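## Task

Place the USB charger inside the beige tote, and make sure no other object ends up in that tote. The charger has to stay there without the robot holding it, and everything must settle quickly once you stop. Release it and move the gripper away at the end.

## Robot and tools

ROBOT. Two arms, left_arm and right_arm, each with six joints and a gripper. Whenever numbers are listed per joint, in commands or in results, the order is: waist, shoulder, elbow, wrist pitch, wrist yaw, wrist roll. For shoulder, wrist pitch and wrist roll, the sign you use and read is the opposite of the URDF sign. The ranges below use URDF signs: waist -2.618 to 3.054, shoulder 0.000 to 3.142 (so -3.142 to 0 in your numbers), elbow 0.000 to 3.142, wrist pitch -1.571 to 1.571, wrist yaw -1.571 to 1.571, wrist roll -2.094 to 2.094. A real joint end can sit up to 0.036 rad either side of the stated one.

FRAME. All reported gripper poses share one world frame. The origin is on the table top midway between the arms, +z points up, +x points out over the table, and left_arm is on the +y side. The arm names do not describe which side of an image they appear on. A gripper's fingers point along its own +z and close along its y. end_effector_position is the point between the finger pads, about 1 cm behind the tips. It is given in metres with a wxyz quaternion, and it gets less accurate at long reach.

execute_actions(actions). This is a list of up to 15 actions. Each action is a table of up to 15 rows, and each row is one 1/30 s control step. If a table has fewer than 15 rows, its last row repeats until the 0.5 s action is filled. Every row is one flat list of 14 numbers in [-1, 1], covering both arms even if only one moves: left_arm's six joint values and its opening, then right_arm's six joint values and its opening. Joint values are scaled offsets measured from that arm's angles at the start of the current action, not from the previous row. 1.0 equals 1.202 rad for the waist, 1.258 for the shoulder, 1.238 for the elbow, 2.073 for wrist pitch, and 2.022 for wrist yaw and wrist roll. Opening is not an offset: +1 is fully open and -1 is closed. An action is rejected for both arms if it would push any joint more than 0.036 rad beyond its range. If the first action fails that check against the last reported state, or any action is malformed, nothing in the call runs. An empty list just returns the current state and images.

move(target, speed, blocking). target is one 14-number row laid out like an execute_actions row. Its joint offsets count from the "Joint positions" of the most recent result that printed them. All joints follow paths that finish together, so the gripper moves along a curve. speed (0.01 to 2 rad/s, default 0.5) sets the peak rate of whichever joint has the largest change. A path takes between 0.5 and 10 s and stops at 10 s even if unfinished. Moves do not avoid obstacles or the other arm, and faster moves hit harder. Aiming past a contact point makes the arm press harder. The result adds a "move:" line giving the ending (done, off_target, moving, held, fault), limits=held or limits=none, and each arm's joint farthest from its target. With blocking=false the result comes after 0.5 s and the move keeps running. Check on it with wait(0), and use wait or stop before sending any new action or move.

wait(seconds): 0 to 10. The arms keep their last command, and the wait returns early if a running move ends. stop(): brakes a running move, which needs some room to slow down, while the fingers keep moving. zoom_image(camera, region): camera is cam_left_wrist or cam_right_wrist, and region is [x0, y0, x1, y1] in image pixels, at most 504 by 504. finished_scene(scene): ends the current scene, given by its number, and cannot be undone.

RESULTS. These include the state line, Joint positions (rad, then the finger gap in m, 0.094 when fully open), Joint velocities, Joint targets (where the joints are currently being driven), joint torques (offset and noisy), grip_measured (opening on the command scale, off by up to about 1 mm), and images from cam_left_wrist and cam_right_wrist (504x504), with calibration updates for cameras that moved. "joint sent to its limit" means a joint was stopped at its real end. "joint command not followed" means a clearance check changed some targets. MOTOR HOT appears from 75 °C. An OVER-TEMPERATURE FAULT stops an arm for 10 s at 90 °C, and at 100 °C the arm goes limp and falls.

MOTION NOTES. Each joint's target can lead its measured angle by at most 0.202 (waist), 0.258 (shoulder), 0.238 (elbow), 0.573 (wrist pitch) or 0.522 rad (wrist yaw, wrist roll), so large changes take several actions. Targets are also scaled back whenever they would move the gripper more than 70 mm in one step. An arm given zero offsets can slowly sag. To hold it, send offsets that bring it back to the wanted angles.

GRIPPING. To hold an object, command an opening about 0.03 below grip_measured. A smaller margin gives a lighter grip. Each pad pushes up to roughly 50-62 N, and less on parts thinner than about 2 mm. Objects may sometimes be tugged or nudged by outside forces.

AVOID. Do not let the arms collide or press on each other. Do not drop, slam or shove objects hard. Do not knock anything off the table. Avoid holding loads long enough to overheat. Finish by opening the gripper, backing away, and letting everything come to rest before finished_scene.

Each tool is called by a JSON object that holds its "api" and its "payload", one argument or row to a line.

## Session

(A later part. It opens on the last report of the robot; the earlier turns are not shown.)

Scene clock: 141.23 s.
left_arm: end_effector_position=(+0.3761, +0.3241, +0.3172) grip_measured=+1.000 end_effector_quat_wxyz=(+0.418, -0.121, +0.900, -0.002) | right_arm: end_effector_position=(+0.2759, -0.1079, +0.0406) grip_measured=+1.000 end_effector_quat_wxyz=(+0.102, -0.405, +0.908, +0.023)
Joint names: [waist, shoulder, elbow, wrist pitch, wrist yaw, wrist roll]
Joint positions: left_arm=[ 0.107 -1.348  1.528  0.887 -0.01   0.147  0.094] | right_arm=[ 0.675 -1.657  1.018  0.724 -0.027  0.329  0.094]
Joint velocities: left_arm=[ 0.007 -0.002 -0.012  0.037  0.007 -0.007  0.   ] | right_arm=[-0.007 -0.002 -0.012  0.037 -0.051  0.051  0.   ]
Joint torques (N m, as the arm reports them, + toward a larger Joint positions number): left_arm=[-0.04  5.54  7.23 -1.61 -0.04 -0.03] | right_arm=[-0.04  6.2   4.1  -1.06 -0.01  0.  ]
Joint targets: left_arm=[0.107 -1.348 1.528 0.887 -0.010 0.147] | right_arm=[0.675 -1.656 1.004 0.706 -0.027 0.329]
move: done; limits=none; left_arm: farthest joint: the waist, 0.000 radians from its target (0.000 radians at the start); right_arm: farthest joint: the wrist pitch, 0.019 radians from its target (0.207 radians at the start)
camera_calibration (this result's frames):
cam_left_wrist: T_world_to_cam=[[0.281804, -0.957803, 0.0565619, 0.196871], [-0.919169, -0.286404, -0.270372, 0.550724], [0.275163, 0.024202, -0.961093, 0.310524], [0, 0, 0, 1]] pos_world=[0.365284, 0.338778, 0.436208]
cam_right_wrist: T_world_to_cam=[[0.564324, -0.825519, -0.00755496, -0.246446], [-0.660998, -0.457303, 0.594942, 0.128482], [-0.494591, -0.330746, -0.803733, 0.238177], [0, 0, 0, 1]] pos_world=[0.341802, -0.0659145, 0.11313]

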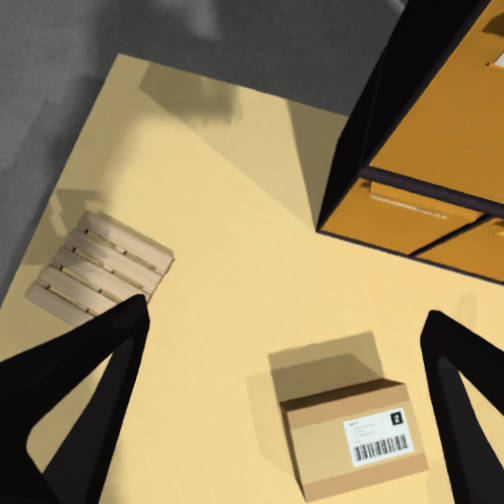

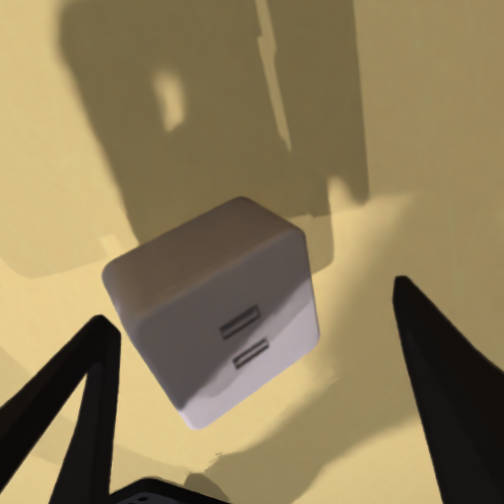

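{"api": "move", "payload": {
  "target": [0,0,0,0,0,0,1, 0.04,0,-0.01,-0.008,0,0.09,1],
  "speed": 0.2
}}

Scene clock: 150.47 s.
left_arm: end_effector_position=(+0.3761, +0.3241, +0.3172) grip_measured=+1.000 end_effector_quat_wxyz=(+0.418, -0.121, +0.900, -0.002) | right_arm: end_effector_position=(+0.2697, -0.0974, +0.0406) grip_measured=+1.000 end_effector_quat_wxyz=(+0.103, -0.498, +0.861, +0.016)
Joint names: [waist, shoulder, elbow, wrist pitch, wrist yaw, wrist roll]
Joint positions: left_arm=[ 0.107 -1.348  1.528  0.887 -0.01   0.147  0.094] | right_arm=[ 0.713 -1.657  1.018  0.724 -0.027  0.502  0.094]
Joint velocities: left_arm=[ 0.002  0.002  0.002 -0.037 -0.037  0.095  0.   ] | right_arm=[ 0.002  0.002  0.002  0.037 -0.007 -0.007  0.   ]
Joint torques (N m, as the arm reports them, + toward a larger Joint positions number): left_arm=[-0.06  5.54  7.26 -1.61 -0.04 -0.04] | right_arm=[ 0.94  6.17  4.22 -1.04 -0.01  0.14]
Joint targets: left_arm=[0.107 -1.348 1.528 0.887 -0.010 0.147] | right_arm=[0.723 -1.657 1.006 0.708 -0.027 0.511]
move: done; limits=none; left_arm: farthest joint: the waist, 0.000 radians from its target (0.000 radians at the start); right_arm: farthest joint: the wrist pitch, 0.016 radians from its target (0.016 radians at the start)
camera_calibration (this result's frames):
cam_left_wrist: T_world_to_cam=[[0.281804, -0.957803, 0.0565619, 0.196871], [-0.919169, -0.286404, -0.270372, 0.550724], [0.275163, 0.024202, -0.961093, 0.310524], [0, 0, 0, 1]] pos_world=[0.365284, 0.338778, 0.436208]
cam_right_wrist: T_world_to_cam=[[0.721032, -0.692324, 0.0282863, -0.265016], [-0.568305, -0.567529, 0.595769, 0.0933853], [-0.396412, -0.445644, -0.802657, 0.20087], [0, 0, 0, 1]] pos_world=[0.323783, -0.0409613, 0.11309]

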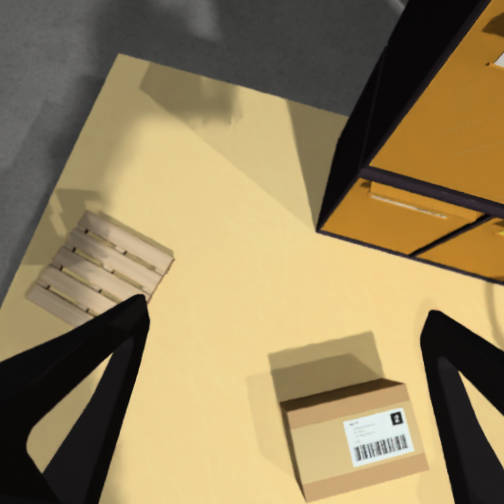

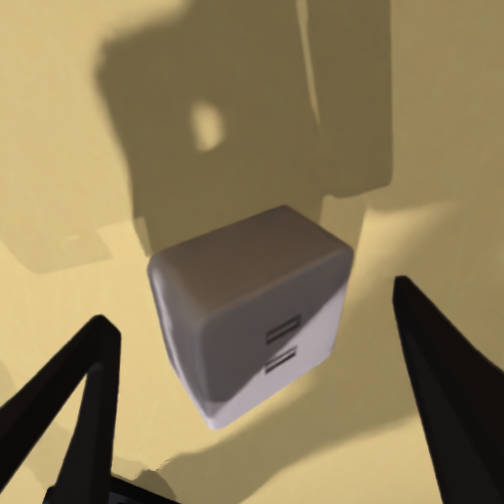

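{"api": "move", "payload": {
  "target": [-0.55,0.1,-0.25,-0.2,0,-0.07,1, 0,0,0,0,0,0,1],
  "speed": 0.8
}}

Scene clock: 162.23 s.
left_arm: end_effector_position=(+0.3401, +0.0740, +0.2998) grip_measured=+1.000 end_effector_quat_wxyz=(+0.482, +0.224, +0.836, -0.135) | right_arm: end_effector_position=(+0.2697, -0.0974, +0.0406) grip_measured=+1.000 end_effector_quat_wxyz=(+0.103, -0.498, +0.861, +0.016)
Joint names: [waist, shoulder, elbow, wrist pitch, wrist yaw, wrist roll]
Joint positions: left_arm=[-0.552 -1.248  1.226  0.5   -0.007  0.014  0.094] | right_arm=[ 0.713 -1.657  1.018  0.724 -0.027  0.502  0.094]
Joint velocities: left_arm=[ 0.007  0.007 -0.002 -0.051 -0.007  0.007  0.   ] | right_arm=[-0.002  0.002 -0.022  0.022 -0.11  -0.022  0.   ]
Joint torques (N m, as the arm reports them, + toward a larger Joint positions number): left_arm=[-0.27  7.16  7.11 -2.   -0.08 -0.14] | right_arm=[-0.05  6.17  5.14 -0.85 -0.01 -0.01]
Joint targets: left_arm=[-0.555 -1.222 1.218 0.473 -0.010 0.006] | right_arm=[0.713 -1.657 1.018 0.724 -0.027 0.502]
move: off_target (left_arm); limits=none; left_arm: farthest joint: the wrist pitch, 0.028 radians from its target (0.415 radians at the start); right_arm: farthest joint: the waist, 0.000 radians from its target (0.000 radians at the start)
camera_calibration (this result's frames):
cam_left_wrist: T_world_to_cam=[[-0.439138, -0.898032, -0.0263806, 0.234017], [-0.795197, 0.402182, -0.453774, 0.403111], [0.418114, -0.178292, -0.890726, 0.254974], [0, 0, 0, 1]] pos_world=[0.316711, 0.0934908, 0.416207]
cam_right_wrist: T_world_to_cam=[[0.721546, -0.691782, 0.0284437, -0.265108], [-0.56794, -0.567879, 0.595783, 0.0932523], [-0.396, -0.446039, -0.802641, 0.20072], [0, 0, 0, 1]] pos_world=[0.323734, -0.040912, 0.113089]

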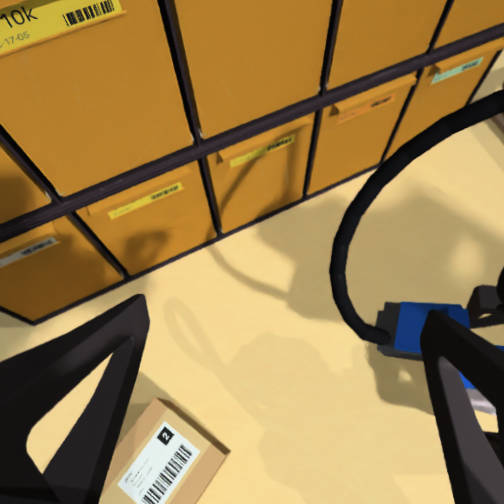

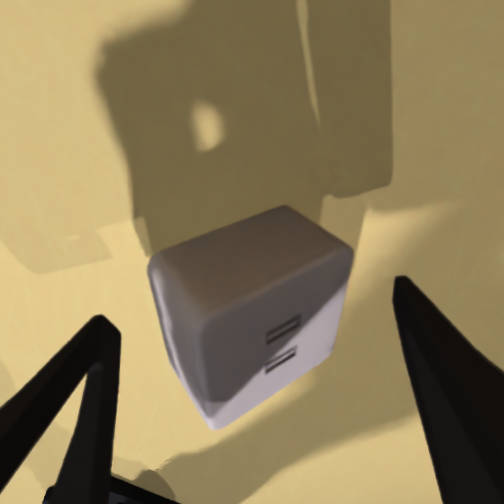

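{"api": "move", "payload": {
  "target": [0.5,0,0,0,0,0,1, 0,-0.006,-0.035,-0.024,0,0,0.8],
  "speed": 0.5
}}

{"api": "move", "payload": {
  "target": [0,0,0,0,0,0,1, 0,0,0,0,0,0,0.15]
}}

Scene clock: 167.83 s.
left_arm: end_effector_position=(+0.3954, +0.3011, +0.2999) grip_measured=+1.000 end_effector_quat_wxyz=(+0.501, -0.031, +0.865, +0.013) | right_arm: end_effector_position=(+0.2682, -0.0984, +0.0345) grip_measured=+0.802 end_effector_quat_wxyz=(+0.106, -0.498, +0.861, +0.016)
Joint names: [waist, shoulder, elbow, wrist pitch, wrist yaw, wrist roll]
Joint positions: left_arm=[ 0.045 -1.248  1.226  0.5   -0.008  0.014  0.094] | right_arm=[ 0.713 -1.657  0.99   0.692 -0.027  0.502  0.085]
Joint velocities: left_arm=[-0.017  0.002  0.007  0.007 -0.066  0.066  0.   ] | right_arm=[ 0.002  0.002 -0.027 -0.037  0.022 -0.007 -0.   ]
Joint torques (N m, as the arm reports them, + toward a larger Joint positions number): left_arm=[ 0.35  5.12  7.78 -1.75 -0.04 -0.03] | right_arm=[-0.05  5.61  3.88 -1.11 -0.01  0.  ]
Joint targets: left_arm=[0.049 -1.248 1.226 0.500 -0.007 0.014] | right_arm=[0.713 -1.664 0.975 0.674 -0.027 0.502]
move: done; limits=none; left_arm: farthest joint: the waist, 0.004 radians from its target (0.601 radians at the start); right_arm: farthest joint: the wrist pitch, 0.018 radians from its target (0.050 radians at the start)
camera_calibration (this result's frames):
cam_left_wrist: T_world_to_cam=[[0.141254, -0.989618, -0.0265364, 0.260471], [-0.883621, -0.113947, -0.454126, 0.546278], [0.446387, 0.0875951, -0.890542, 0.181112], [0, 0, 0, 1]] pos_world=[0.365064, 0.304149, 0.416279]
cam_right_wrist: T_world_to_cam=[[0.721441, -0.691845, 0.0295339, -0.264492], [-0.570074, -0.569168, 0.592506, 0.0960926], [-0.393113, -0.444295, -0.805024, 0.194278], [0, 0, 0, 1]] pos_world=[0.321969, -0.0419783, 0.107275]

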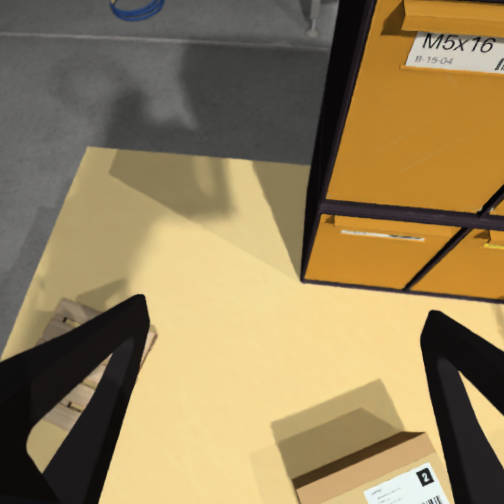

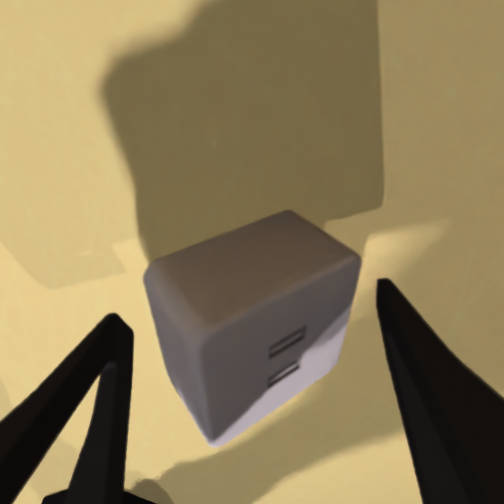

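Scene clock: 168.33 s.
left_arm: end_effector_position=(+0.3954, +0.3011, +0.2999) grip_measured=+1.000 end_effector_quat_wxyz=(+0.501, -0.031, +0.865, +0.013) | right_arm: end_effector_position=(+0.2693, -0.0992, +0.0367) grip_measured=+0.155 end_effector_quat_wxyz=(+0.109, -0.497, +0.861, +0.012)
Joint names: [waist, shoulder, elbow, wrist pitch, wrist yaw, wrist roll]
Joint positions: left_arm=[ 0.045 -1.248  1.226  0.5   -0.008  0.014  0.094] | right_arm=[ 0.713 -1.65   0.99   0.693 -0.02   0.502  0.054]
Joint velocities: left_arm=[-0.017  0.022  0.017 -0.022  0.037  0.037  0.   ] | right_arm=[-0.007  0.012 -0.022  0.022 -0.007  0.022 -0.   ]
Joint torques (N m, as the arm reports them, + toward a larger Joint positions number): left_arm=[-0.02  5.14  7.77 -1.76 -0.06 -0.04] | right_arm=[-0.07  5.63  5.12 -0.88 -0.08  0.01]
Joint targets: left_arm=[0.045 -1.248 1.226 0.500 -0.008 0.014] | right_arm=[0.713 -1.657 0.990 0.692 -0.027 0.502]
move: done; limits=none; left_arm: farthest joint: the waist, 0.000 radians from its target (0.000 radians at the start); right_arm: farthest joint: the shoulder, 0.007 radians from its target (0.000 radians at the start)
camera_calibration (this result's frames):
cam_left_wrist: T_world_to_cam=[[0.141254, -0.989618, -0.0265364, 0.260471], [-0.883621, -0.113947, -0.454126, 0.546278], [0.446387, 0.0875951, -0.890542, 0.181112], [0, 0, 0, 1]] pos_world=[0.365064, 0.304149, 0.416279]
cam_right_wrist: T_world_to_cam=[[0.719724, -0.693196, 0.0384239, -0.266], [-0.576929, -0.566386, 0.588523, 0.0972257], [-0.386199, -0.445742, -0.807567, 0.194155], [0, 0, 0, 1]] pos_world=[0.322522, -0.04278, 0.109794]

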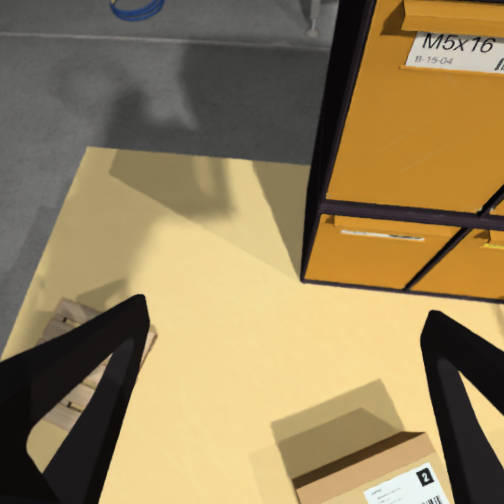

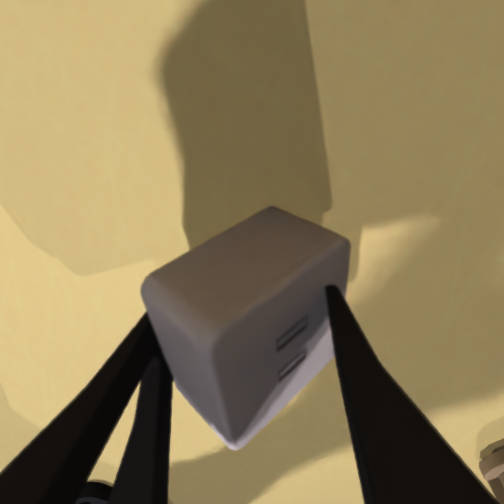

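{"api": "move", "payload": {
  "target": [0,0,0,0,0,0,1, 0,0,0,0,0,0,1]
}}

{"api": "move", "payload": {
  "target": [-0.45,0,0,0.1,0,0,1, 0,0.1,0.25,0.15,0,-0.25,1],
  "speed": 0.6
}}

{"api": "move", "payload": {
  "target": [-0.4,0,0,0,0,0,1, -0.35,0,0.02,0,0,0,1],
  "speed": 0.6
}}

Scene clock: 183.97 s.
left_arm: end_effector_position=(+0.3954, +0.3011, +0.2999) grip_measured=+1.000 end_effector_quat_wxyz=(+0.501, -0.031, +0.865, +0.013) | right_arm: end_effector_position=(+0.2690, -0.0995, +0.0360) grip_measured=+1.000 end_effector_quat_wxyz=(+0.108, -0.497, +0.861, +0.012)
Joint names: [waist, shoulder, elbow, wrist pitch, wrist yaw, wrist roll]
Joint positions: left_arm=[ 0.045 -1.248  1.226  0.5   -0.008  0.014  0.094] | right_arm=[ 0.713 -1.652  0.99   0.694 -0.02   0.502  0.094]
Joint velocities: left_arm=[-0.027  0.007 -0.007  0.037 -0.007  0.007  0.   ] | right_arm=[-0.002  0.007  0.017 -0.037 -0.11   0.007  0.   ]
Joint torques (N m, as the arm reports them, + toward a larger Joint positions number): left_arm=[-0.03  5.11  7.78 -1.77 -0.03 -0.04] | right_arm=[-0.03  6.21  5.11 -0.88 -0.01  0.01]
Joint targets: left_arm=[0.045 -1.248 1.226 0.500 -0.008 0.014] | right_arm=[0.713 -1.650 0.990 0.692 -0.020 0.502]
move: done; limits=none; left_arm: farthest joint: the waist, 0.000 radians from its target (0.000 radians at the start); right_arm: farthest joint: the shoulder, 0.002 radians from its target (0.000 radians at the start)
camera_calibration (this result's frames):
cam_left_wrist: T_world_to_cam=[[0.141254, -0.989618, -0.0265364, 0.260471], [-0.883621, -0.113947, -0.454126, 0.546278], [0.446387, 0.0875951, -0.890542, 0.181112], [0, 0, 0, 1]] pos_world=[0.365064, 0.304149, 0.416279]
cam_right_wrist: T_world_to_cam=[[0.719824, -0.693136, 0.0376376, -0.265856], [-0.575389, -0.565456, 0.590921, 0.0968534], [-0.388306, -0.447015, -0.805851, 0.19377], [0, 0, 0, 1]] pos_world=[0.32234, -0.0428898, 0.108923]

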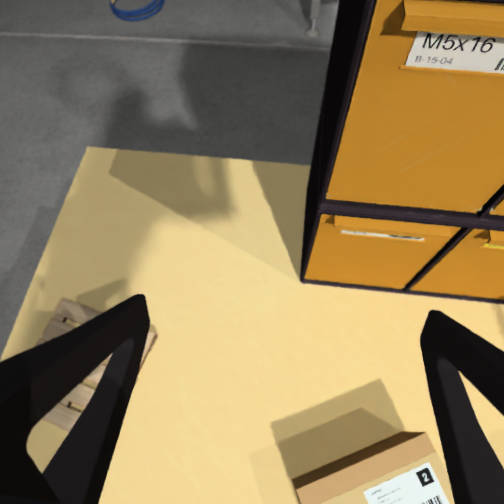

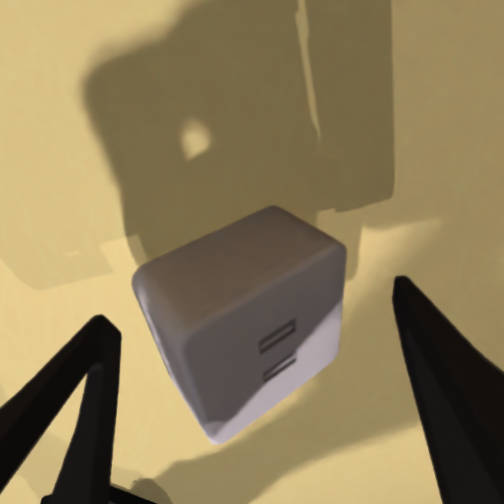

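Scene clock: 185.67 s.
left_arm: end_effector_position=(+0.3265, +0.1077, +0.2602) grip_measured=+1.000 end_effector_quat_wxyz=(+0.402, +0.210, +0.886, -0.099) | right_arm: end_effector_position=(+0.2793, -0.0932, +0.1345) grip_measured=+1.000 end_effector_quat_wxyz=(+0.138, -0.270, +0.952, +0.048)
Joint names: [waist, shoulder, elbow, wrist pitch, wrist yaw, wrist roll]
Joint positions: left_arm=[-0.492 -1.248  1.226  0.696 -0.006  0.014  0.094] | right_arm=[ 0.713 -1.545  1.265  0.999 -0.02   0.006  0.094]
Joint velocities: left_arm=[-0.007  0.012  0.017 -0.007 -0.051 -0.007  0.   ] | right_arm=[-0.002 -0.002 -0.002  0.066  0.022  0.022  0.   ]
Joint torques (N m, as the arm reports them, + toward a larger Joint positions number): left_arm=[-0.38  4.95  7.61 -1.49 -0.06 -0.04] | right_arm=[-0.03  7.07  8.18 -0.95  0.   -0.06]
Joint targets: left_arm=[-0.496 -1.248 1.226 0.707 -0.008 0.014] | right_arm=[0.713 -1.526 1.300 1.005 -0.020 -0.004]
move: off_target (right_arm); limits=none; left_arm: farthest joint: the wrist pitch, 0.011 radians from its target (0.207 radians at the start); right_arm: farthest joint: the elbow, 0.034 radians from its target (0.309 radians at the start)
camera_calibration (this result's frames):
cam_left_wrist: T_world_to_cam=[[-0.391447, -0.919231, -0.0422232, 0.248184], [-0.880824, 0.387581, -0.271899, 0.342953], [0.266303, -0.0692429, -0.961399, 0.287612], [0, 0, 0, 1]] pos_world=[0.322641, 0.115131, 0.380238]
cam_right_wrist: T_world_to_cam=[[0.317873, -0.94437, -0.0843919, -0.167412], [-0.785446, -0.31214, 0.534456, 0.138022], [-0.531066, -0.103604, -0.840973, 0.356599], [0, 0, 0, 1]] pos_world=[0.351002, -0.0780717, 0.211995]

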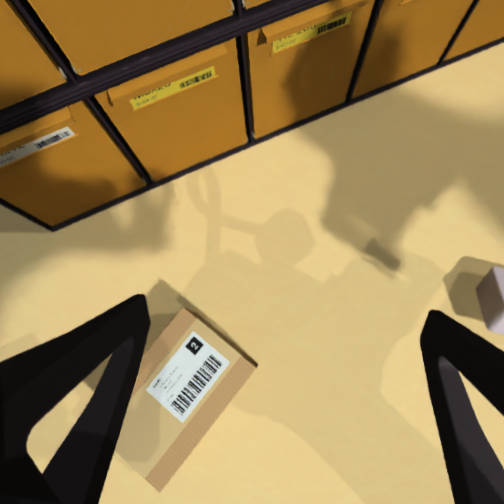

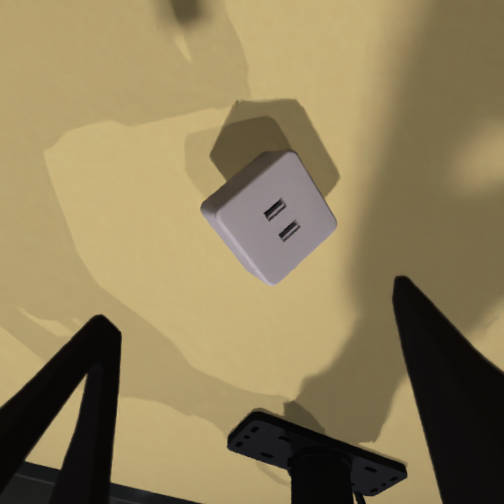

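Scene clock: 186.87 s.
left_arm: end_effector_position=(+0.2119, -0.0240, +0.2602) grip_measured=+1.000 end_effector_quat_wxyz=(+0.367, +0.414, +0.811, -0.191) | right_arm: end_effector_position=(+0.3268, -0.2236, +0.1345) grip_measured=+1.000 end_effector_quat_wxyz=(+0.145, -0.067, +0.987, +0.019)
Joint names: [waist, shoulder, elbow, wrist pitch, wrist yaw, wrist roll]
Joint positions: left_arm=[-0.968 -1.248  1.226  0.696 -0.005  0.014  0.094] | right_arm=[ 0.297 -1.545  1.265  0.999 -0.021  0.006  0.094]
Joint velocities: left_arm=[ 0.002 -0.002 -0.027  0.051 -0.051 -0.095  0.   ] | right_arm=[-0.002 -0.012 -0.007  0.037  0.022 -0.022  0.   ]
Joint torques (N m, as the arm reports them, + toward a larger Joint positions number): left_arm=[-0.39  4.93  7.61 -1.59 -0.05 -0.04] | right_arm=[-0.27  5.67  7.47 -1.01 -0.02  0.01]
Joint targets: left_arm=[-0.972 -1.248 1.226 0.696 -0.006 0.014] | right_arm=[0.292 -1.545 1.290 0.999 -0.019 0.006]
move: off_target (right_arm); limits=none; left_arm: farthest joint: the waist, 0.005 radians from its target (0.481 radians at the start); right_arm: farthest joint: the elbow, 0.024 radians from its target (0.024 radians at the start)
camera_calibration (this result's frames):
cam_left_wrist: T_world_to_cam=[[-0.770019, -0.636671, -0.0414735, 0.169004], [-0.604483, 0.748798, -0.27185, 0.243222], [0.204134, -0.18426, -0.961446, 0.319419], [0, 0, 0, 1]] pos_world=[0.211956, -0.0156682, 0.380234]
cam_right_wrist: T_world_to_cam=[[-0.0903567, -0.992236, -0.085458, -0.182832], [-0.844537, 0.0308627, 0.534608, 0.230608], [-0.52782, 0.120478, -0.840768, 0.417335], [0, 0, 0, 1]] pos_world=[0.398514, -0.238809, 0.211973]

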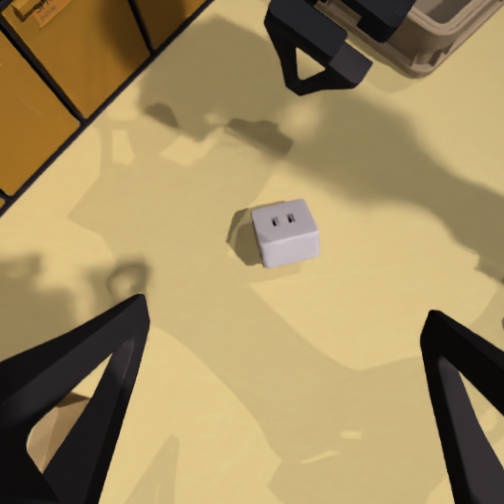

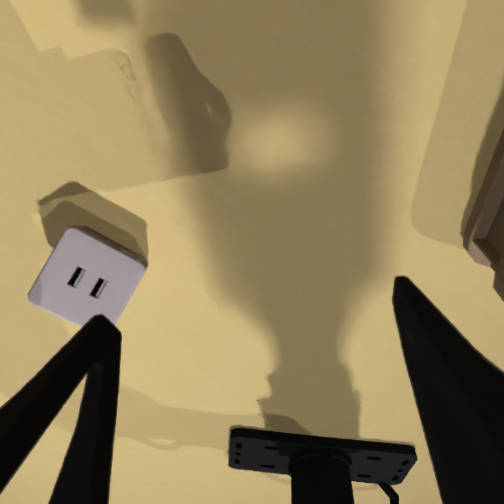

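{"api": "move", "payload": {
  "target": [0.8,0,0,0,0,0,1, 0.35,0,0.02,0,0,-0.625,1],
  "speed": 0.9
}}

{"api": "move", "payload": {
  "target": [0,0,0,0,0,0,1, 0,-0.065,-0.17,-0.115,0,0,1],
  "speed": 0.3
}}

Scene clock: 210.83 s.
left_arm: end_effector_position=(+0.3677, +0.2786, +0.2602) grip_measured=+1.000 end_effector_quat_wxyz=(+0.414, -0.006, +0.910, -0.001) | right_arm: end_effector_position=(+0.2798, -0.0940, +0.1345) grip_measured=+1.000 end_effector_quat_wxyz=(+0.083, +0.343, +0.928, +0.120)
Joint names: [waist, shoulder, elbow, wrist pitch, wrist yaw, wrist roll]
Joint positions: left_arm=[-0.011 -1.248  1.226  0.696 -0.006  0.014  0.094] | right_arm=[ 0.709 -1.545  1.265  0.999 -0.021 -1.25   0.094]
Joint velocities: left_arm=[-0.002  0.017 -0.002  0.037 -0.037  0.051  0.   ] | right_arm=[-0.002 -0.007 -0.017  0.066 -0.037 -0.022  0.   ]
Joint torques (N m, as the arm reports them, + toward a larger Joint positions number): left_arm=[ 0.36  4.93  7.58 -1.6  -0.03 -0.03] | right_arm=[ 0.75  5.68  7.49 -1.    0.   -0.07]
Joint targets: left_arm=[-0.006 -1.248 1.226 0.696 -0.005 0.014] | right_arm=[0.717 -1.545 1.290 0.999 -0.021 -1.258]
move: off_target (right_arm); limits=none; left_arm: farthest joint: the waist, 0.005 radians from its target (0.962 radians at the start); right_arm: farthest joint: the elbow, 0.024 radians from its target (0.024 radians at the start)
camera_calibration (this result's frames):
cam_left_wrist: T_world_to_cam=[[0.0775468, -0.996094, -0.0422232, 0.270371], [-0.960246, -0.0632305, -0.271899, 0.4679], [0.268167, 0.0616296, -0.961399, 0.251301], [0, 0, 0, 1]] pos_world=[0.360943, 0.283413, 0.380238]
cam_right_wrist: T_world_to_cam=[[-0.776968, -0.559765, -0.288068, 0.201593], [-0.563248, 0.413716, 0.715255, 0.119899], [-0.281197, 0.717985, -0.636731, 0.336628], [0, 0, 0, 1]] pos_world=[0.318823, -0.178453, 0.186656]

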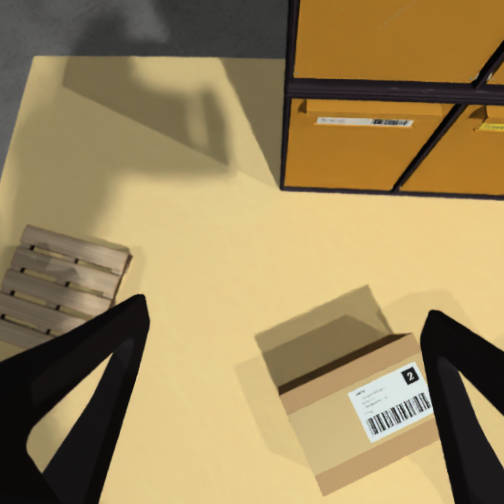

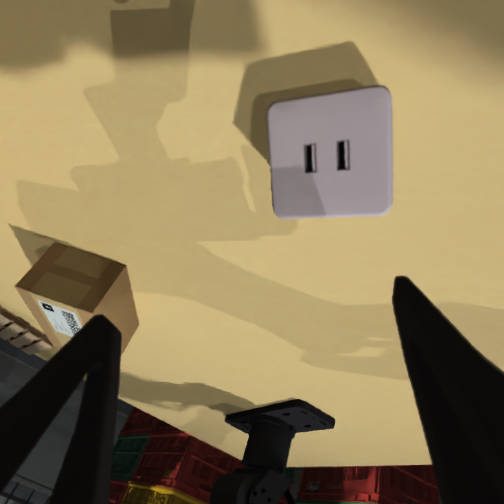

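Scene clock: 212.33 s.
left_arm: end_effector_position=(+0.3677, +0.2786, +0.2602) grip_measured=+1.000 end_effector_quat_wxyz=(+0.414, -0.006, +0.910, -0.001) | right_arm: end_effector_position=(+0.2765, -0.0960, +0.0607) grip_measured=+1.000 end_effector_quat_wxyz=(+0.065, +0.344, +0.931, +0.099)
Joint names: [waist, shoulder, elbow, wrist pitch, wrist yaw, wrist roll]
Joint positions: left_arm=[-0.011 -1.248  1.226  0.696 -0.006  0.014  0.094] | right_arm=[ 0.709 -1.63   1.067  0.772 -0.021 -1.25   0.094]
Joint velocities: left_arm=[ 0.007 -0.002 -0.012  0.081 -0.022 -0.007  0.   ] | right_arm=[ 0.012 -0.002  0.002  0.095 -0.037  0.037  0.   ]
Joint torques (N m, as the arm reports them, + toward a larger Joint positions number): left_arm=[-0.02  4.93  7.63 -1.6  -0.04 -0.04] | right_arm=[-0.04  6.31  4.39 -1.    0.    0.  ]
Joint targets: left_arm=[-0.011 -1.248 1.226 0.696 -0.006 0.014] | right_arm=[0.709 -1.627 1.055 0.761 -0.021 -1.250]
move: done; limits=none; left_arm: farthest joint: the waist, 0.000 radians from its target (0.000 radians at the start); right_arm: farthest joint: the elbow, 0.013 radians from its target (0.211 radians at the start)
camera_calibration (this result's frames):
cam_left_wrist: T_world_to_cam=[[0.0775468, -0.996094, -0.0422232, 0.270371], [-0.960246, -0.0632305, -0.271899, 0.4679], [0.268167, 0.0616296, -0.961399, 0.251301], [0, 0, 0, 1]] pos_world=[0.360943, 0.283413, 0.380238]
cam_right_wrist: T_world_to_cam=[[-0.789456, -0.567244, -0.234506, 0.176052], [-0.52873, 0.43439, 0.729212, 0.163274], [-0.311774, 0.699671, -0.642851, 0.297155], [0, 0, 0, 1]] pos_world=[0.317958, -0.178971, 0.11325]

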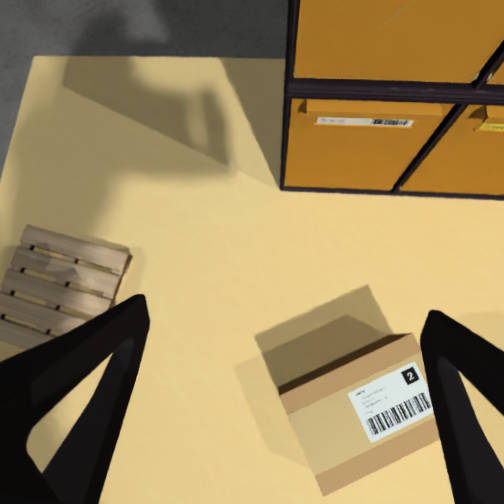

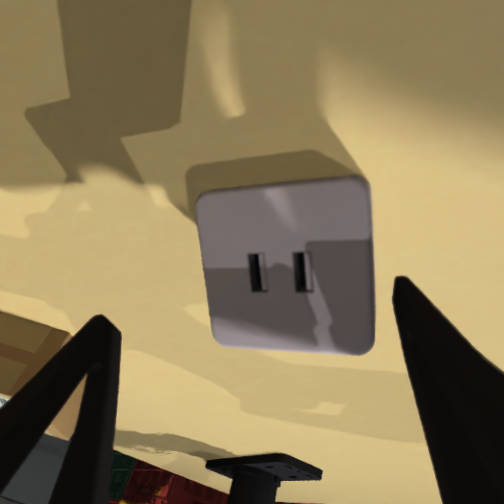

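{"api": "move", "payload": {
  "target": [0,0,0,0,0,0,1, 0,0,-0.01,0.032,0,0,1],
  "speed": 0.2
}}

{"api": "move", "payload": {
  "target": [0,0,0,0,0,0,1, 0,-0.022,-0.075,-0.06,0,0,1],
  "speed": 0.2
}}

Scene clock: 222.43 s.
left_arm: end_effector_position=(+0.3677, +0.2786, +0.2602) grip_measured=+1.000 end_effector_quat_wxyz=(+0.414, -0.006, +0.910, -0.001) | right_arm: end_effector_position=(+0.2655, -0.1026, +0.0579) grip_measured=+1.000 end_effector_quat_wxyz=(+0.049, +0.346, +0.934, +0.078)
Joint names: [waist, shoulder, elbow, wrist pitch, wrist yaw, wrist roll]
Joint positions: left_arm=[-0.011 -1.248  1.226  0.696 -0.006  0.014  0.094] | right_arm=[ 0.709 -1.63   1.067  0.825 -0.021 -1.25   0.094]
Joint velocities: left_arm=[-0.002  0.002  0.002 -0.007 -0.007 -0.007  0.   ] | right_arm=[ 0.012  0.002 -0.007 -0.007  0.022  0.051  0.   ]
Joint torques (N m, as the arm reports them, + toward a larger Joint positions number): left_arm=[-0.04  4.91  7.61 -1.59 -0.04 -0.04] | right_arm=[-0.04  6.02  4.28 -0.67  0.    0.  ]
Joint targets: left_arm=[-0.011 -1.248 1.226 0.696 -0.006 0.014] | right_arm=[0.709 -1.630 1.055 0.838 -0.021 -1.250]
move: done; limits=none; left_arm: farthest joint: the waist, 0.000 radians from its target (0.000 radians at the start); right_arm: farthest joint: the wrist pitch, 0.014 radians from its target (0.067 radians at the start)
camera_calibration (this result's frames):
cam_left_wrist: T_world_to_cam=[[0.0775468, -0.996094, -0.0422232, 0.270371], [-0.960246, -0.0632305, -0.271899, 0.4679], [0.268167, 0.0616296, -0.961399, 0.251301], [0, 0, 0, 1]] pos_world=[0.360943, 0.283413, 0.380238]
cam_right_wrist: T_world_to_cam=[[-0.798891, -0.572895, -0.183207, 0.161968], [-0.495538, 0.454269, 0.740325, 0.154889], [-0.340903, 0.682225, -0.646803, 0.302759], [0, 0, 0, 1]] pos_world=[0.30936, -0.184121, 0.110831]

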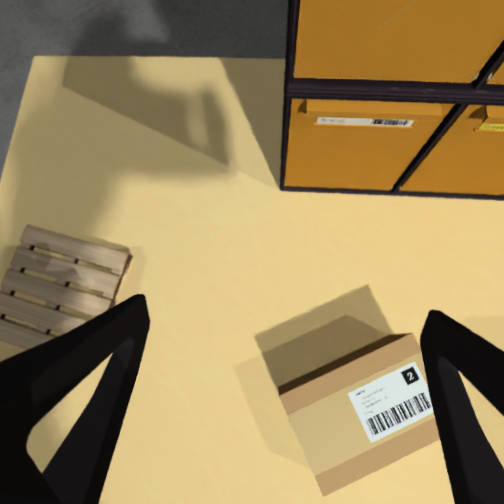

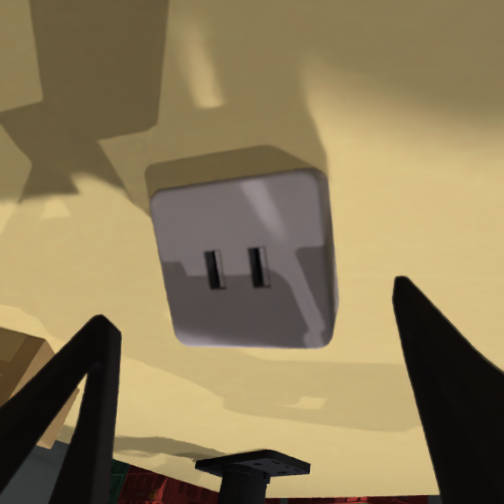

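Scene clock: 223.67 s.
left_arm: end_effector_position=(+0.3677, +0.2786, +0.2602) grip_measured=+1.000 end_effector_quat_wxyz=(+0.414, -0.006, +0.910, -0.001) | right_arm: end_effector_position=(+0.2652, -0.1028, +0.0334) grip_measured=+1.000 end_effector_quat_wxyz=(+0.052, +0.345, +0.933, +0.082)
Joint names: [waist, shoulder, elbow, wrist pitch, wrist yaw, wrist roll]
Joint positions: left_arm=[-0.011 -1.248  1.226  0.696 -0.006  0.014  0.094] | right_arm=[ 0.709 -1.657  0.99   0.711 -0.021 -1.25   0.094]
Joint velocities: left_arm=[ 0.007  0.017  0.002 -0.037 -0.066  0.022  0.   ] | right_arm=[-0.002 -0.007 -0.022  0.022  0.066  0.051  0.   ]
Joint torques (N m, as the arm reports them, + toward a larger Joint positions number): left_arm=[-0.04  4.94  7.62 -1.6  -0.04 -0.03] | right_arm=[-0.04  6.01  3.91 -0.9  -0.01  0.01]
Joint targets: left_arm=[-0.011 -1.248 1.226 0.696 -0.006 0.014] | right_arm=[0.709 -1.658 0.974 0.700 -0.021 -1.250]
move: done; limits=none; left_arm: farthest joint: the waist, 0.000 radians from its target (0.000 radians at the start); right_arm: farthest joint: the elbow, 0.016 radians from its target (0.093 radians at the start)
camera_calibration (this result's frames):
cam_left_wrist: T_world_to_cam=[[0.0775468, -0.996094, -0.0422232, 0.270371], [-0.960246, -0.0632305, -0.271899, 0.4679], [0.268167, 0.0616296, -0.961399, 0.251301], [0, 0, 0, 1]] pos_world=[0.360943, 0.283413, 0.380238]
cam_right_wrist: T_world_to_cam=[[-0.797417, -0.572012, -0.192169, 0.157141], [-0.501346, 0.450791, 0.738539, 0.174221], [-0.335825, 0.685266, -0.646244, 0.285865], [0, 0, 0, 1]] pos_world=[0.308653, -0.184544, 0.0862674]

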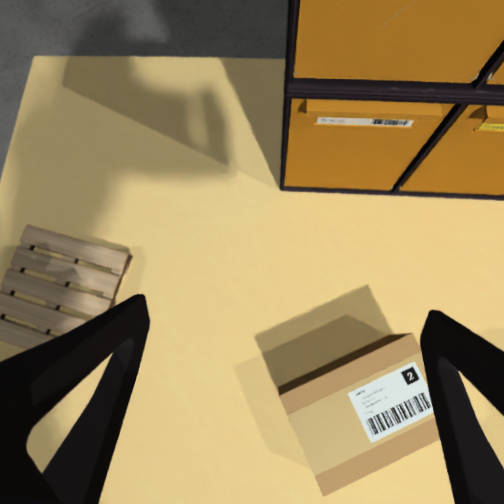

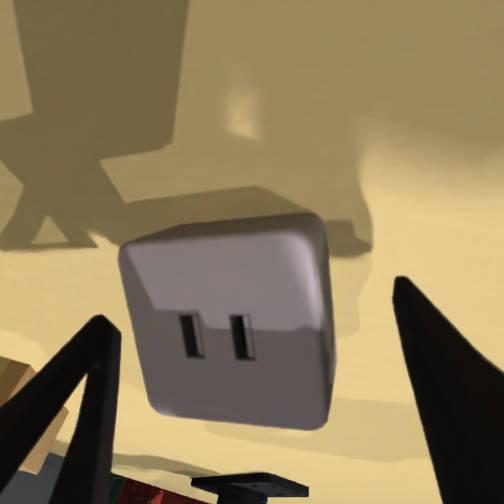

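Shift back outward ~7 mm, then close.

{"api": "move", "payload": {
  "target": [0,0,0,0,0,0,1, 0,-0.008,-0.012,-0.022,0,0,0.9],
  "speed": 0.1
}}

{"api": "move", "payload": {
  "target": [0,0,0,0,0,0,1, 0,0,0,0,0,0,0.14]
}}

Scene clock: 231.17 s.
left_arm: end_effector_position=(+0.3677, +0.2786, +0.2602) grip_measured=+1.000 end_effector_quat_wxyz=(+0.414, -0.006, +0.910, -0.001) | right_arm: end_effector_position=(+0.2723, -0.0985, +0.0352) grip_measured=+0.902 end_effector_quat_wxyz=(+0.063, +0.345, +0.932, +0.095)
Joint names: [waist, shoulder, elbow, wrist pitch, wrist yaw, wrist roll]
Joint positions: left_arm=[-0.011 -1.248  1.226  0.696 -0.006  0.014  0.094] | right_arm=[ 0.709 -1.657  0.99   0.677 -0.021 -1.25   0.089]
Joint velocities: left_arm=[-0.002  0.017 -0.022  0.022 -0.022 -0.007  0.   ] | right_arm=[ 0.002 -0.007 -0.007  0.022  0.051  0.007  0.001]
Joint torques (N m, as the arm reports them, + toward a larger Joint positions number): left_arm=[-0.03  4.95  7.61 -1.6  -0.05 -0.04] | right_arm=[-0.05  5.45  3.98 -1.04  0.    0.  ]
Joint targets: left_arm=[-0.011 -1.248 1.226 0.696 -0.006 0.014] | right_arm=[0.709 -1.667 0.975 0.666 -0.021 -1.250]
move: done; limits=none; left_arm: farthest joint: the waist, 0.000 radians from its target (0.000 radians at the start); right_arm: farthest joint: the elbow, 0.015 radians from its target (0.015 radians at the start)
camera_calibration (this result's frames):
cam_left_wrist: T_world_to_cam=[[0.0775468, -0.996094, -0.0422232, 0.270371], [-0.960246, -0.0632305, -0.271899, 0.4679], [0.268167, 0.0616296, -0.961399, 0.251301], [0, 0, 0, 1]] pos_world=[0.360943, 0.283413, 0.380238]
cam_right_wrist: T_world_to_cam=[[-0.791263, -0.568327, -0.225627, 0.165511], [-0.522995, 0.437825, 0.73129, 0.179444], [-0.316827, 0.696645, -0.643667, 0.282331], [0, 0, 0, 1]] pos_world=[0.314261, -0.181185, 0.0878453]

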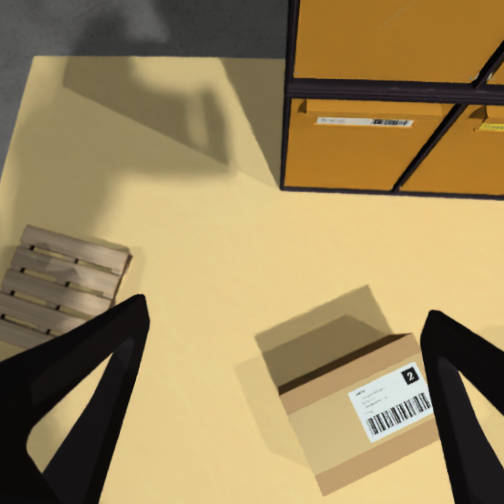

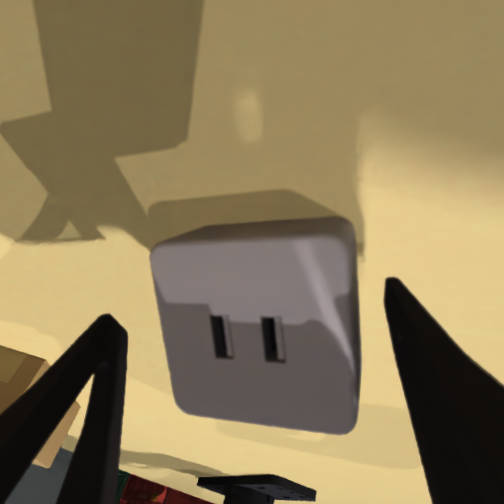

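Scene clock: 231.67 s.
left_arm: end_effector_position=(+0.3677, +0.2786, +0.2602) grip_measured=+1.000 end_effector_quat_wxyz=(+0.414, -0.006, +0.910, -0.001) | right_arm: end_effector_position=(+0.2720, -0.0983, +0.0352) grip_measured=+0.199 end_effector_quat_wxyz=(+0.062, +0.345, +0.932, +0.095)
Joint names: [waist, shoulder, elbow, wrist pitch, wrist yaw, wrist roll]
Joint positions: left_arm=[-0.011 -1.248  1.226  0.696 -0.006  0.014  0.094] | right_arm=[ 0.709 -1.657  0.99   0.678 -0.023 -1.251  0.056]
Joint velocities: left_arm=[-0.007 -0.002  0.022 -0.037  0.007  0.037  0.   ] | right_arm=[ 0.002  0.002  0.007  0.007  0.051 -0.051 -0.001]
Joint torques (N m, as the arm reports them, + toward a larger Joint positions number): left_arm=[-0.03  4.94  7.62 -1.59 -0.04 -0.04] | right_arm=[ 0.05  6.11  5.14 -0.89  0.01  0.  ]
Joint targets: left_arm=[-0.011 -1.248 1.226 0.696 -0.006 0.014] | right_arm=[0.709 -1.657 0.990 0.677 -0.022 -1.250]
move: done; limits=none; left_arm: farthest joint: the waist, 0.000 radians from its target (0.000 radians at the start); right_arm: farthest joint: the wrist yaw, 0.002 radians from its target (0.000 radians at the start)
camera_calibration (this result's frames):
cam_left_wrist: T_world_to_cam=[[0.0775468, -0.996094, -0.0422232, 0.270371], [-0.960246, -0.0632305, -0.271899, 0.4679], [0.268167, 0.0616296, -0.961399, 0.251301], [0, 0, 0, 1]] pos_world=[0.360943, 0.283413, 0.380238]
cam_right_wrist: T_world_to_cam=[[-0.791605, -0.568085, -0.225035, 0.165446], [-0.521804, 0.436865, 0.732714, 0.17874], [-0.317934, 0.697444, -0.642253, 0.282396], [0, 0, 0, 1]] pos_world=[0.314018, -0.181054, 0.0876354]

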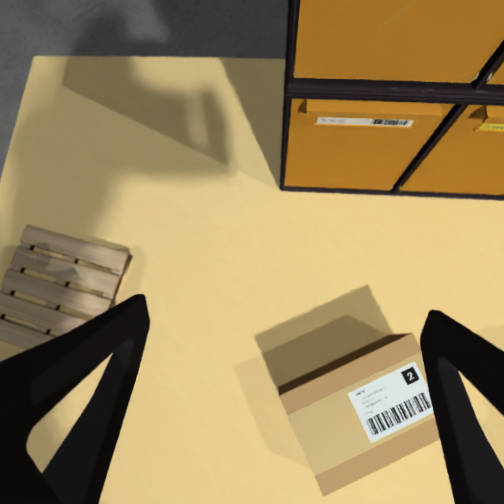

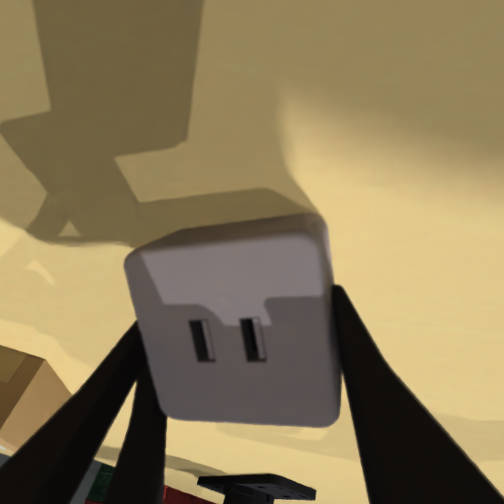

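{"api": "move", "payload": {
  "target": [0,0,0,0,0,0,1, 0,0.08,0.53,0.31,0,0.3,0.155],
  "speed": 0.6
}}

{"api": "move", "payload": {
  "target": [0,0,0,0,0,0,1, -0.855,-0.27,0.35,0.055,0,0.47,0.155],
  "speed": 0.7
}}

Scene clock: 256.53 s.
left_arm: end_effector_position=(+0.3677, +0.2786, +0.2602) grip_measured=+1.000 end_effector_quat_wxyz=(+0.414, -0.006, +0.910, -0.001) | right_arm: end_effector_position=(+0.2774, -0.0951, +0.2129) grip_measured=+0.199 end_effector_quat_wxyz=(+0.112, +0.056, +0.988, +0.090)
Joint names: [waist, shoulder, elbow, wrist pitch, wrist yaw, wrist roll]
Joint positions: left_arm=[-0.011 -1.248  1.226  0.696 -0.006  0.014  0.094] | right_arm=[ 0.709 -1.574  1.61   1.318 -0.023 -0.656  0.056]
Joint velocities: left_arm=[-0.007  0.012 -0.007  0.007  0.051  0.022  0.   ] | right_arm=[-0.007  0.007 -0.002  0.051 -0.007 -0.022 -0.   ]
Joint torques (N m, as the arm reports them, + toward a larger Joint positions number): left_arm=[-0.01  4.96  7.6  -1.6  -0.04 -0.05] | right_arm=[-0.02  7.    7.89 -0.92 -0.01  0.07]
Joint targets: left_arm=[-0.011 -1.248 1.226 0.696 -0.006 0.014] | right_arm=[0.709 -1.556 1.646 1.320 -0.023 -0.644]
move: off_target (right_arm); limits=none; left_arm: farthest joint: the waist, 0.000 radians from its target (0.000 radians at the start); right_arm: farthest joint: the elbow, 0.037 radians from its target (0.656 radians at the start)
camera_calibration (this result's frames):
cam_left_wrist: T_world_to_cam=[[0.0775468, -0.996094, -0.0422232, 0.270371], [-0.960246, -0.0632305, -0.271899, 0.4679], [0.268167, 0.0616296, -0.961399, 0.251301], [0, 0, 0, 1]] pos_world=[0.360943, 0.283413, 0.380238]
cam_right_wrist: T_world_to_cam=[[-0.317037, -0.918844, -0.234974, 0.0486596], [-0.782701, 0.11357, 0.611949, 0.117222], [-0.5356, 0.377924, -0.755186, 0.450082], [0, 0, 0, 1]] pos_world=[0.348241, -0.138699, 0.279595]

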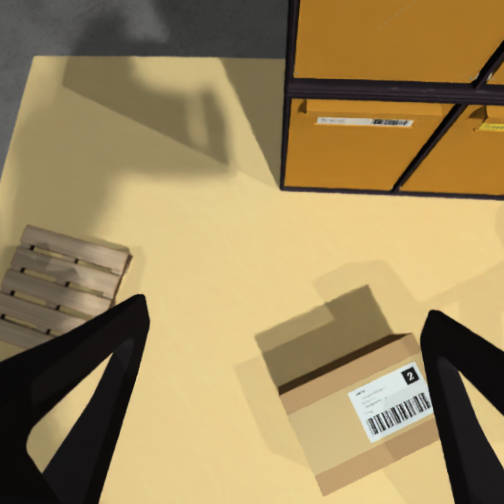

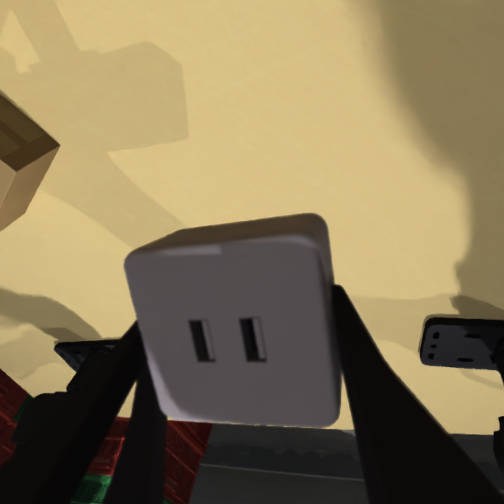

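Scene clock: 258.87 s.
left_arm: end_effector_position=(+0.3677, +0.2786, +0.2602) grip_measured=+1.000 end_effector_quat_wxyz=(+0.414, -0.006, +0.910, -0.001) | right_arm: end_effector_position=(+0.3517, -0.4581, +0.2019) grip_measured=+0.199 end_effector_quat_wxyz=(+0.103, +0.102, +0.989, -0.031)
Joint names: [waist, shoulder, elbow, wrist pitch, wrist yaw, wrist roll]
Joint positions: left_arm=[-0.011 -1.248  1.226  0.696 -0.006  0.014  0.094] | right_arm=[-0.324 -1.924  2.     1.431 -0.022  0.285  0.056]
Joint velocities: left_arm=[-0.002  0.022 -0.022  0.022 -0.037 -0.037  0.   ] | right_arm=[-0.002 -0.012  0.022 -0.007 -0.022  0.022  0.002]
Joint torques (N m, as the arm reports them, + toward a larger Joint positions number): left_arm=[-0.03  4.92  7.6  -1.6  -0.04 -0.03] | right_arm=[ 0.36  9.09  8.41 -0.85 -0.02  0.13]
Joint targets: left_arm=[-0.011 -1.248 1.226 0.696 -0.006 0.014] | right_arm=[-0.319 -1.914 2.043 1.432 -0.023 0.294]
move: off_target (right_arm); limits=none; left_arm: farthest joint: the waist, 0.000 radians from its target (0.000 radians at the start); right_arm: farthest joint: the elbow, 0.043 radians from its target (0.434 radians at the start)
camera_calibration (this result's frames):
cam_left_wrist: T_world_to_cam=[[0.0775468, -0.996094, -0.0422232, 0.270371], [-0.960246, -0.0632305, -0.271899, 0.4679], [0.268167, 0.0616296, -0.961399, 0.251301], [0, 0, 0, 1]] pos_world=[0.360943, 0.283413, 0.380238]
cam_right_wrist: T_world_to_cam=[[-0.429648, -0.902927, -0.0112195, -0.262191], [-0.732263, 0.341116, 0.589433, 0.314413], [-0.528387, 0.261464, -0.80774, 0.573462], [0, 0, 0, 1]] pos_world=[0.420593, -0.493931, 0.274942]

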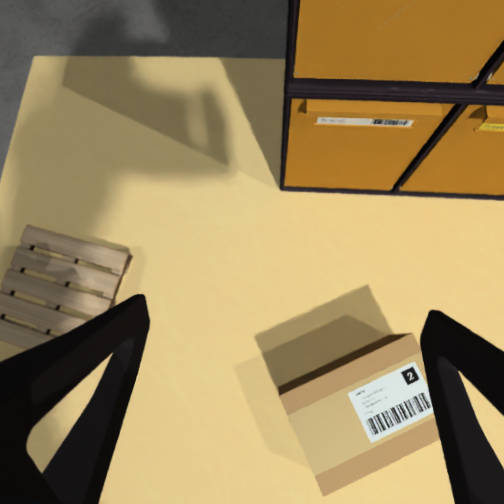

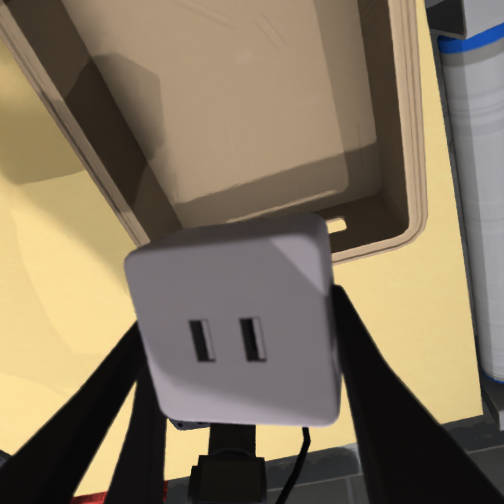

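{"api": "move", "payload": {
  "target": [0,0,0,0,0,0,1, 0.035,0,-0.47,-0.31,0,0.08,0.155],
  "speed": 0.4
}}

Scene clock: 270.97 s.
left_arm: end_effector_position=(+0.3677, +0.2786, +0.2602) grip_measured=+1.000 end_effector_quat_wxyz=(+0.414, -0.006, +0.910, -0.001) | right_arm: end_effector_position=(+0.3698, -0.4530, +0.0574) grip_measured=+0.199 end_effector_quat_wxyz=(+0.116, +0.011, +0.992, -0.044)
Joint names: [waist, shoulder, elbow, wrist pitch, wrist yaw, wrist roll]
Joint positions: left_arm=[-0.011 -1.248  1.226  0.696 -0.006  0.014  0.094] | right_arm=[-0.293 -1.934  1.425  0.812 -0.022  0.437  0.056]
Joint velocities: left_arm=[-0.017  0.017  0.007 -0.051  0.007 -0.11   0.   ] | right_arm=[-0.007  0.007 -0.002  0.022 -0.037 -0.051 -0.001]
Joint torques (N m, as the arm reports them, + toward a larger Joint positions number): left_arm=[-0.04  4.94  7.64 -1.6  -0.04 -0.04] | right_arm=[ 0.94  9.31  4.88 -1.23  0.    0.11]
Joint targets: left_arm=[-0.011 -1.248 1.226 0.696 -0.006 0.014] | right_arm=[-0.282 -1.924 1.418 0.788 -0.022 0.446]
move: off_target (right_arm); limits=none; left_arm: farthest joint: the waist, 0.000 radians from its target (0.000 radians at the start); right_arm: farthest joint: the wrist pitch, 0.024 radians from its target (0.643 radians at the start)
camera_calibration (this result's frames):
cam_left_wrist: T_world_to_cam=[[0.0775468, -0.996094, -0.0422232, 0.270371], [-0.960246, -0.0632305, -0.271899, 0.4679], [0.268167, 0.0616296, -0.961399, 0.251301], [0, 0, 0, 1]] pos_world=[0.360943, 0.283413, 0.380238]
cam_right_wrist: T_world_to_cam=[[-0.261436, -0.964813, 0.0280732, -0.343924], [-0.793465, 0.231385, 0.562917, 0.385576], [-0.549605, 0.124891, -0.826037, 0.412053], [0, 0, 0, 1]] pos_world=[0.442493, -0.472501, 0.132979]

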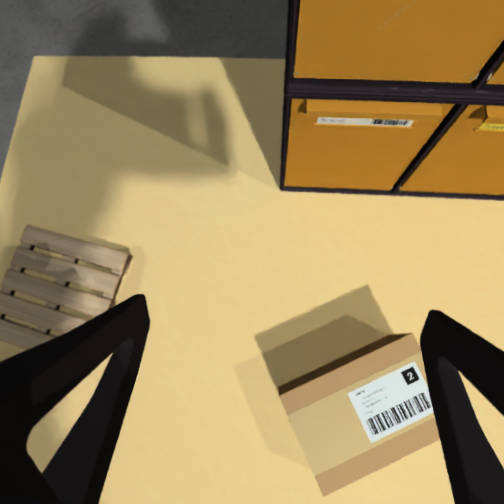

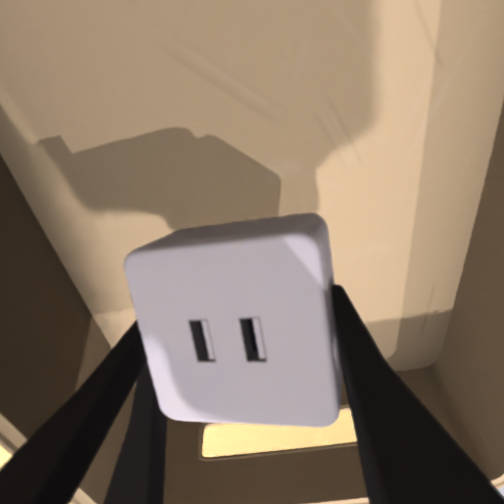

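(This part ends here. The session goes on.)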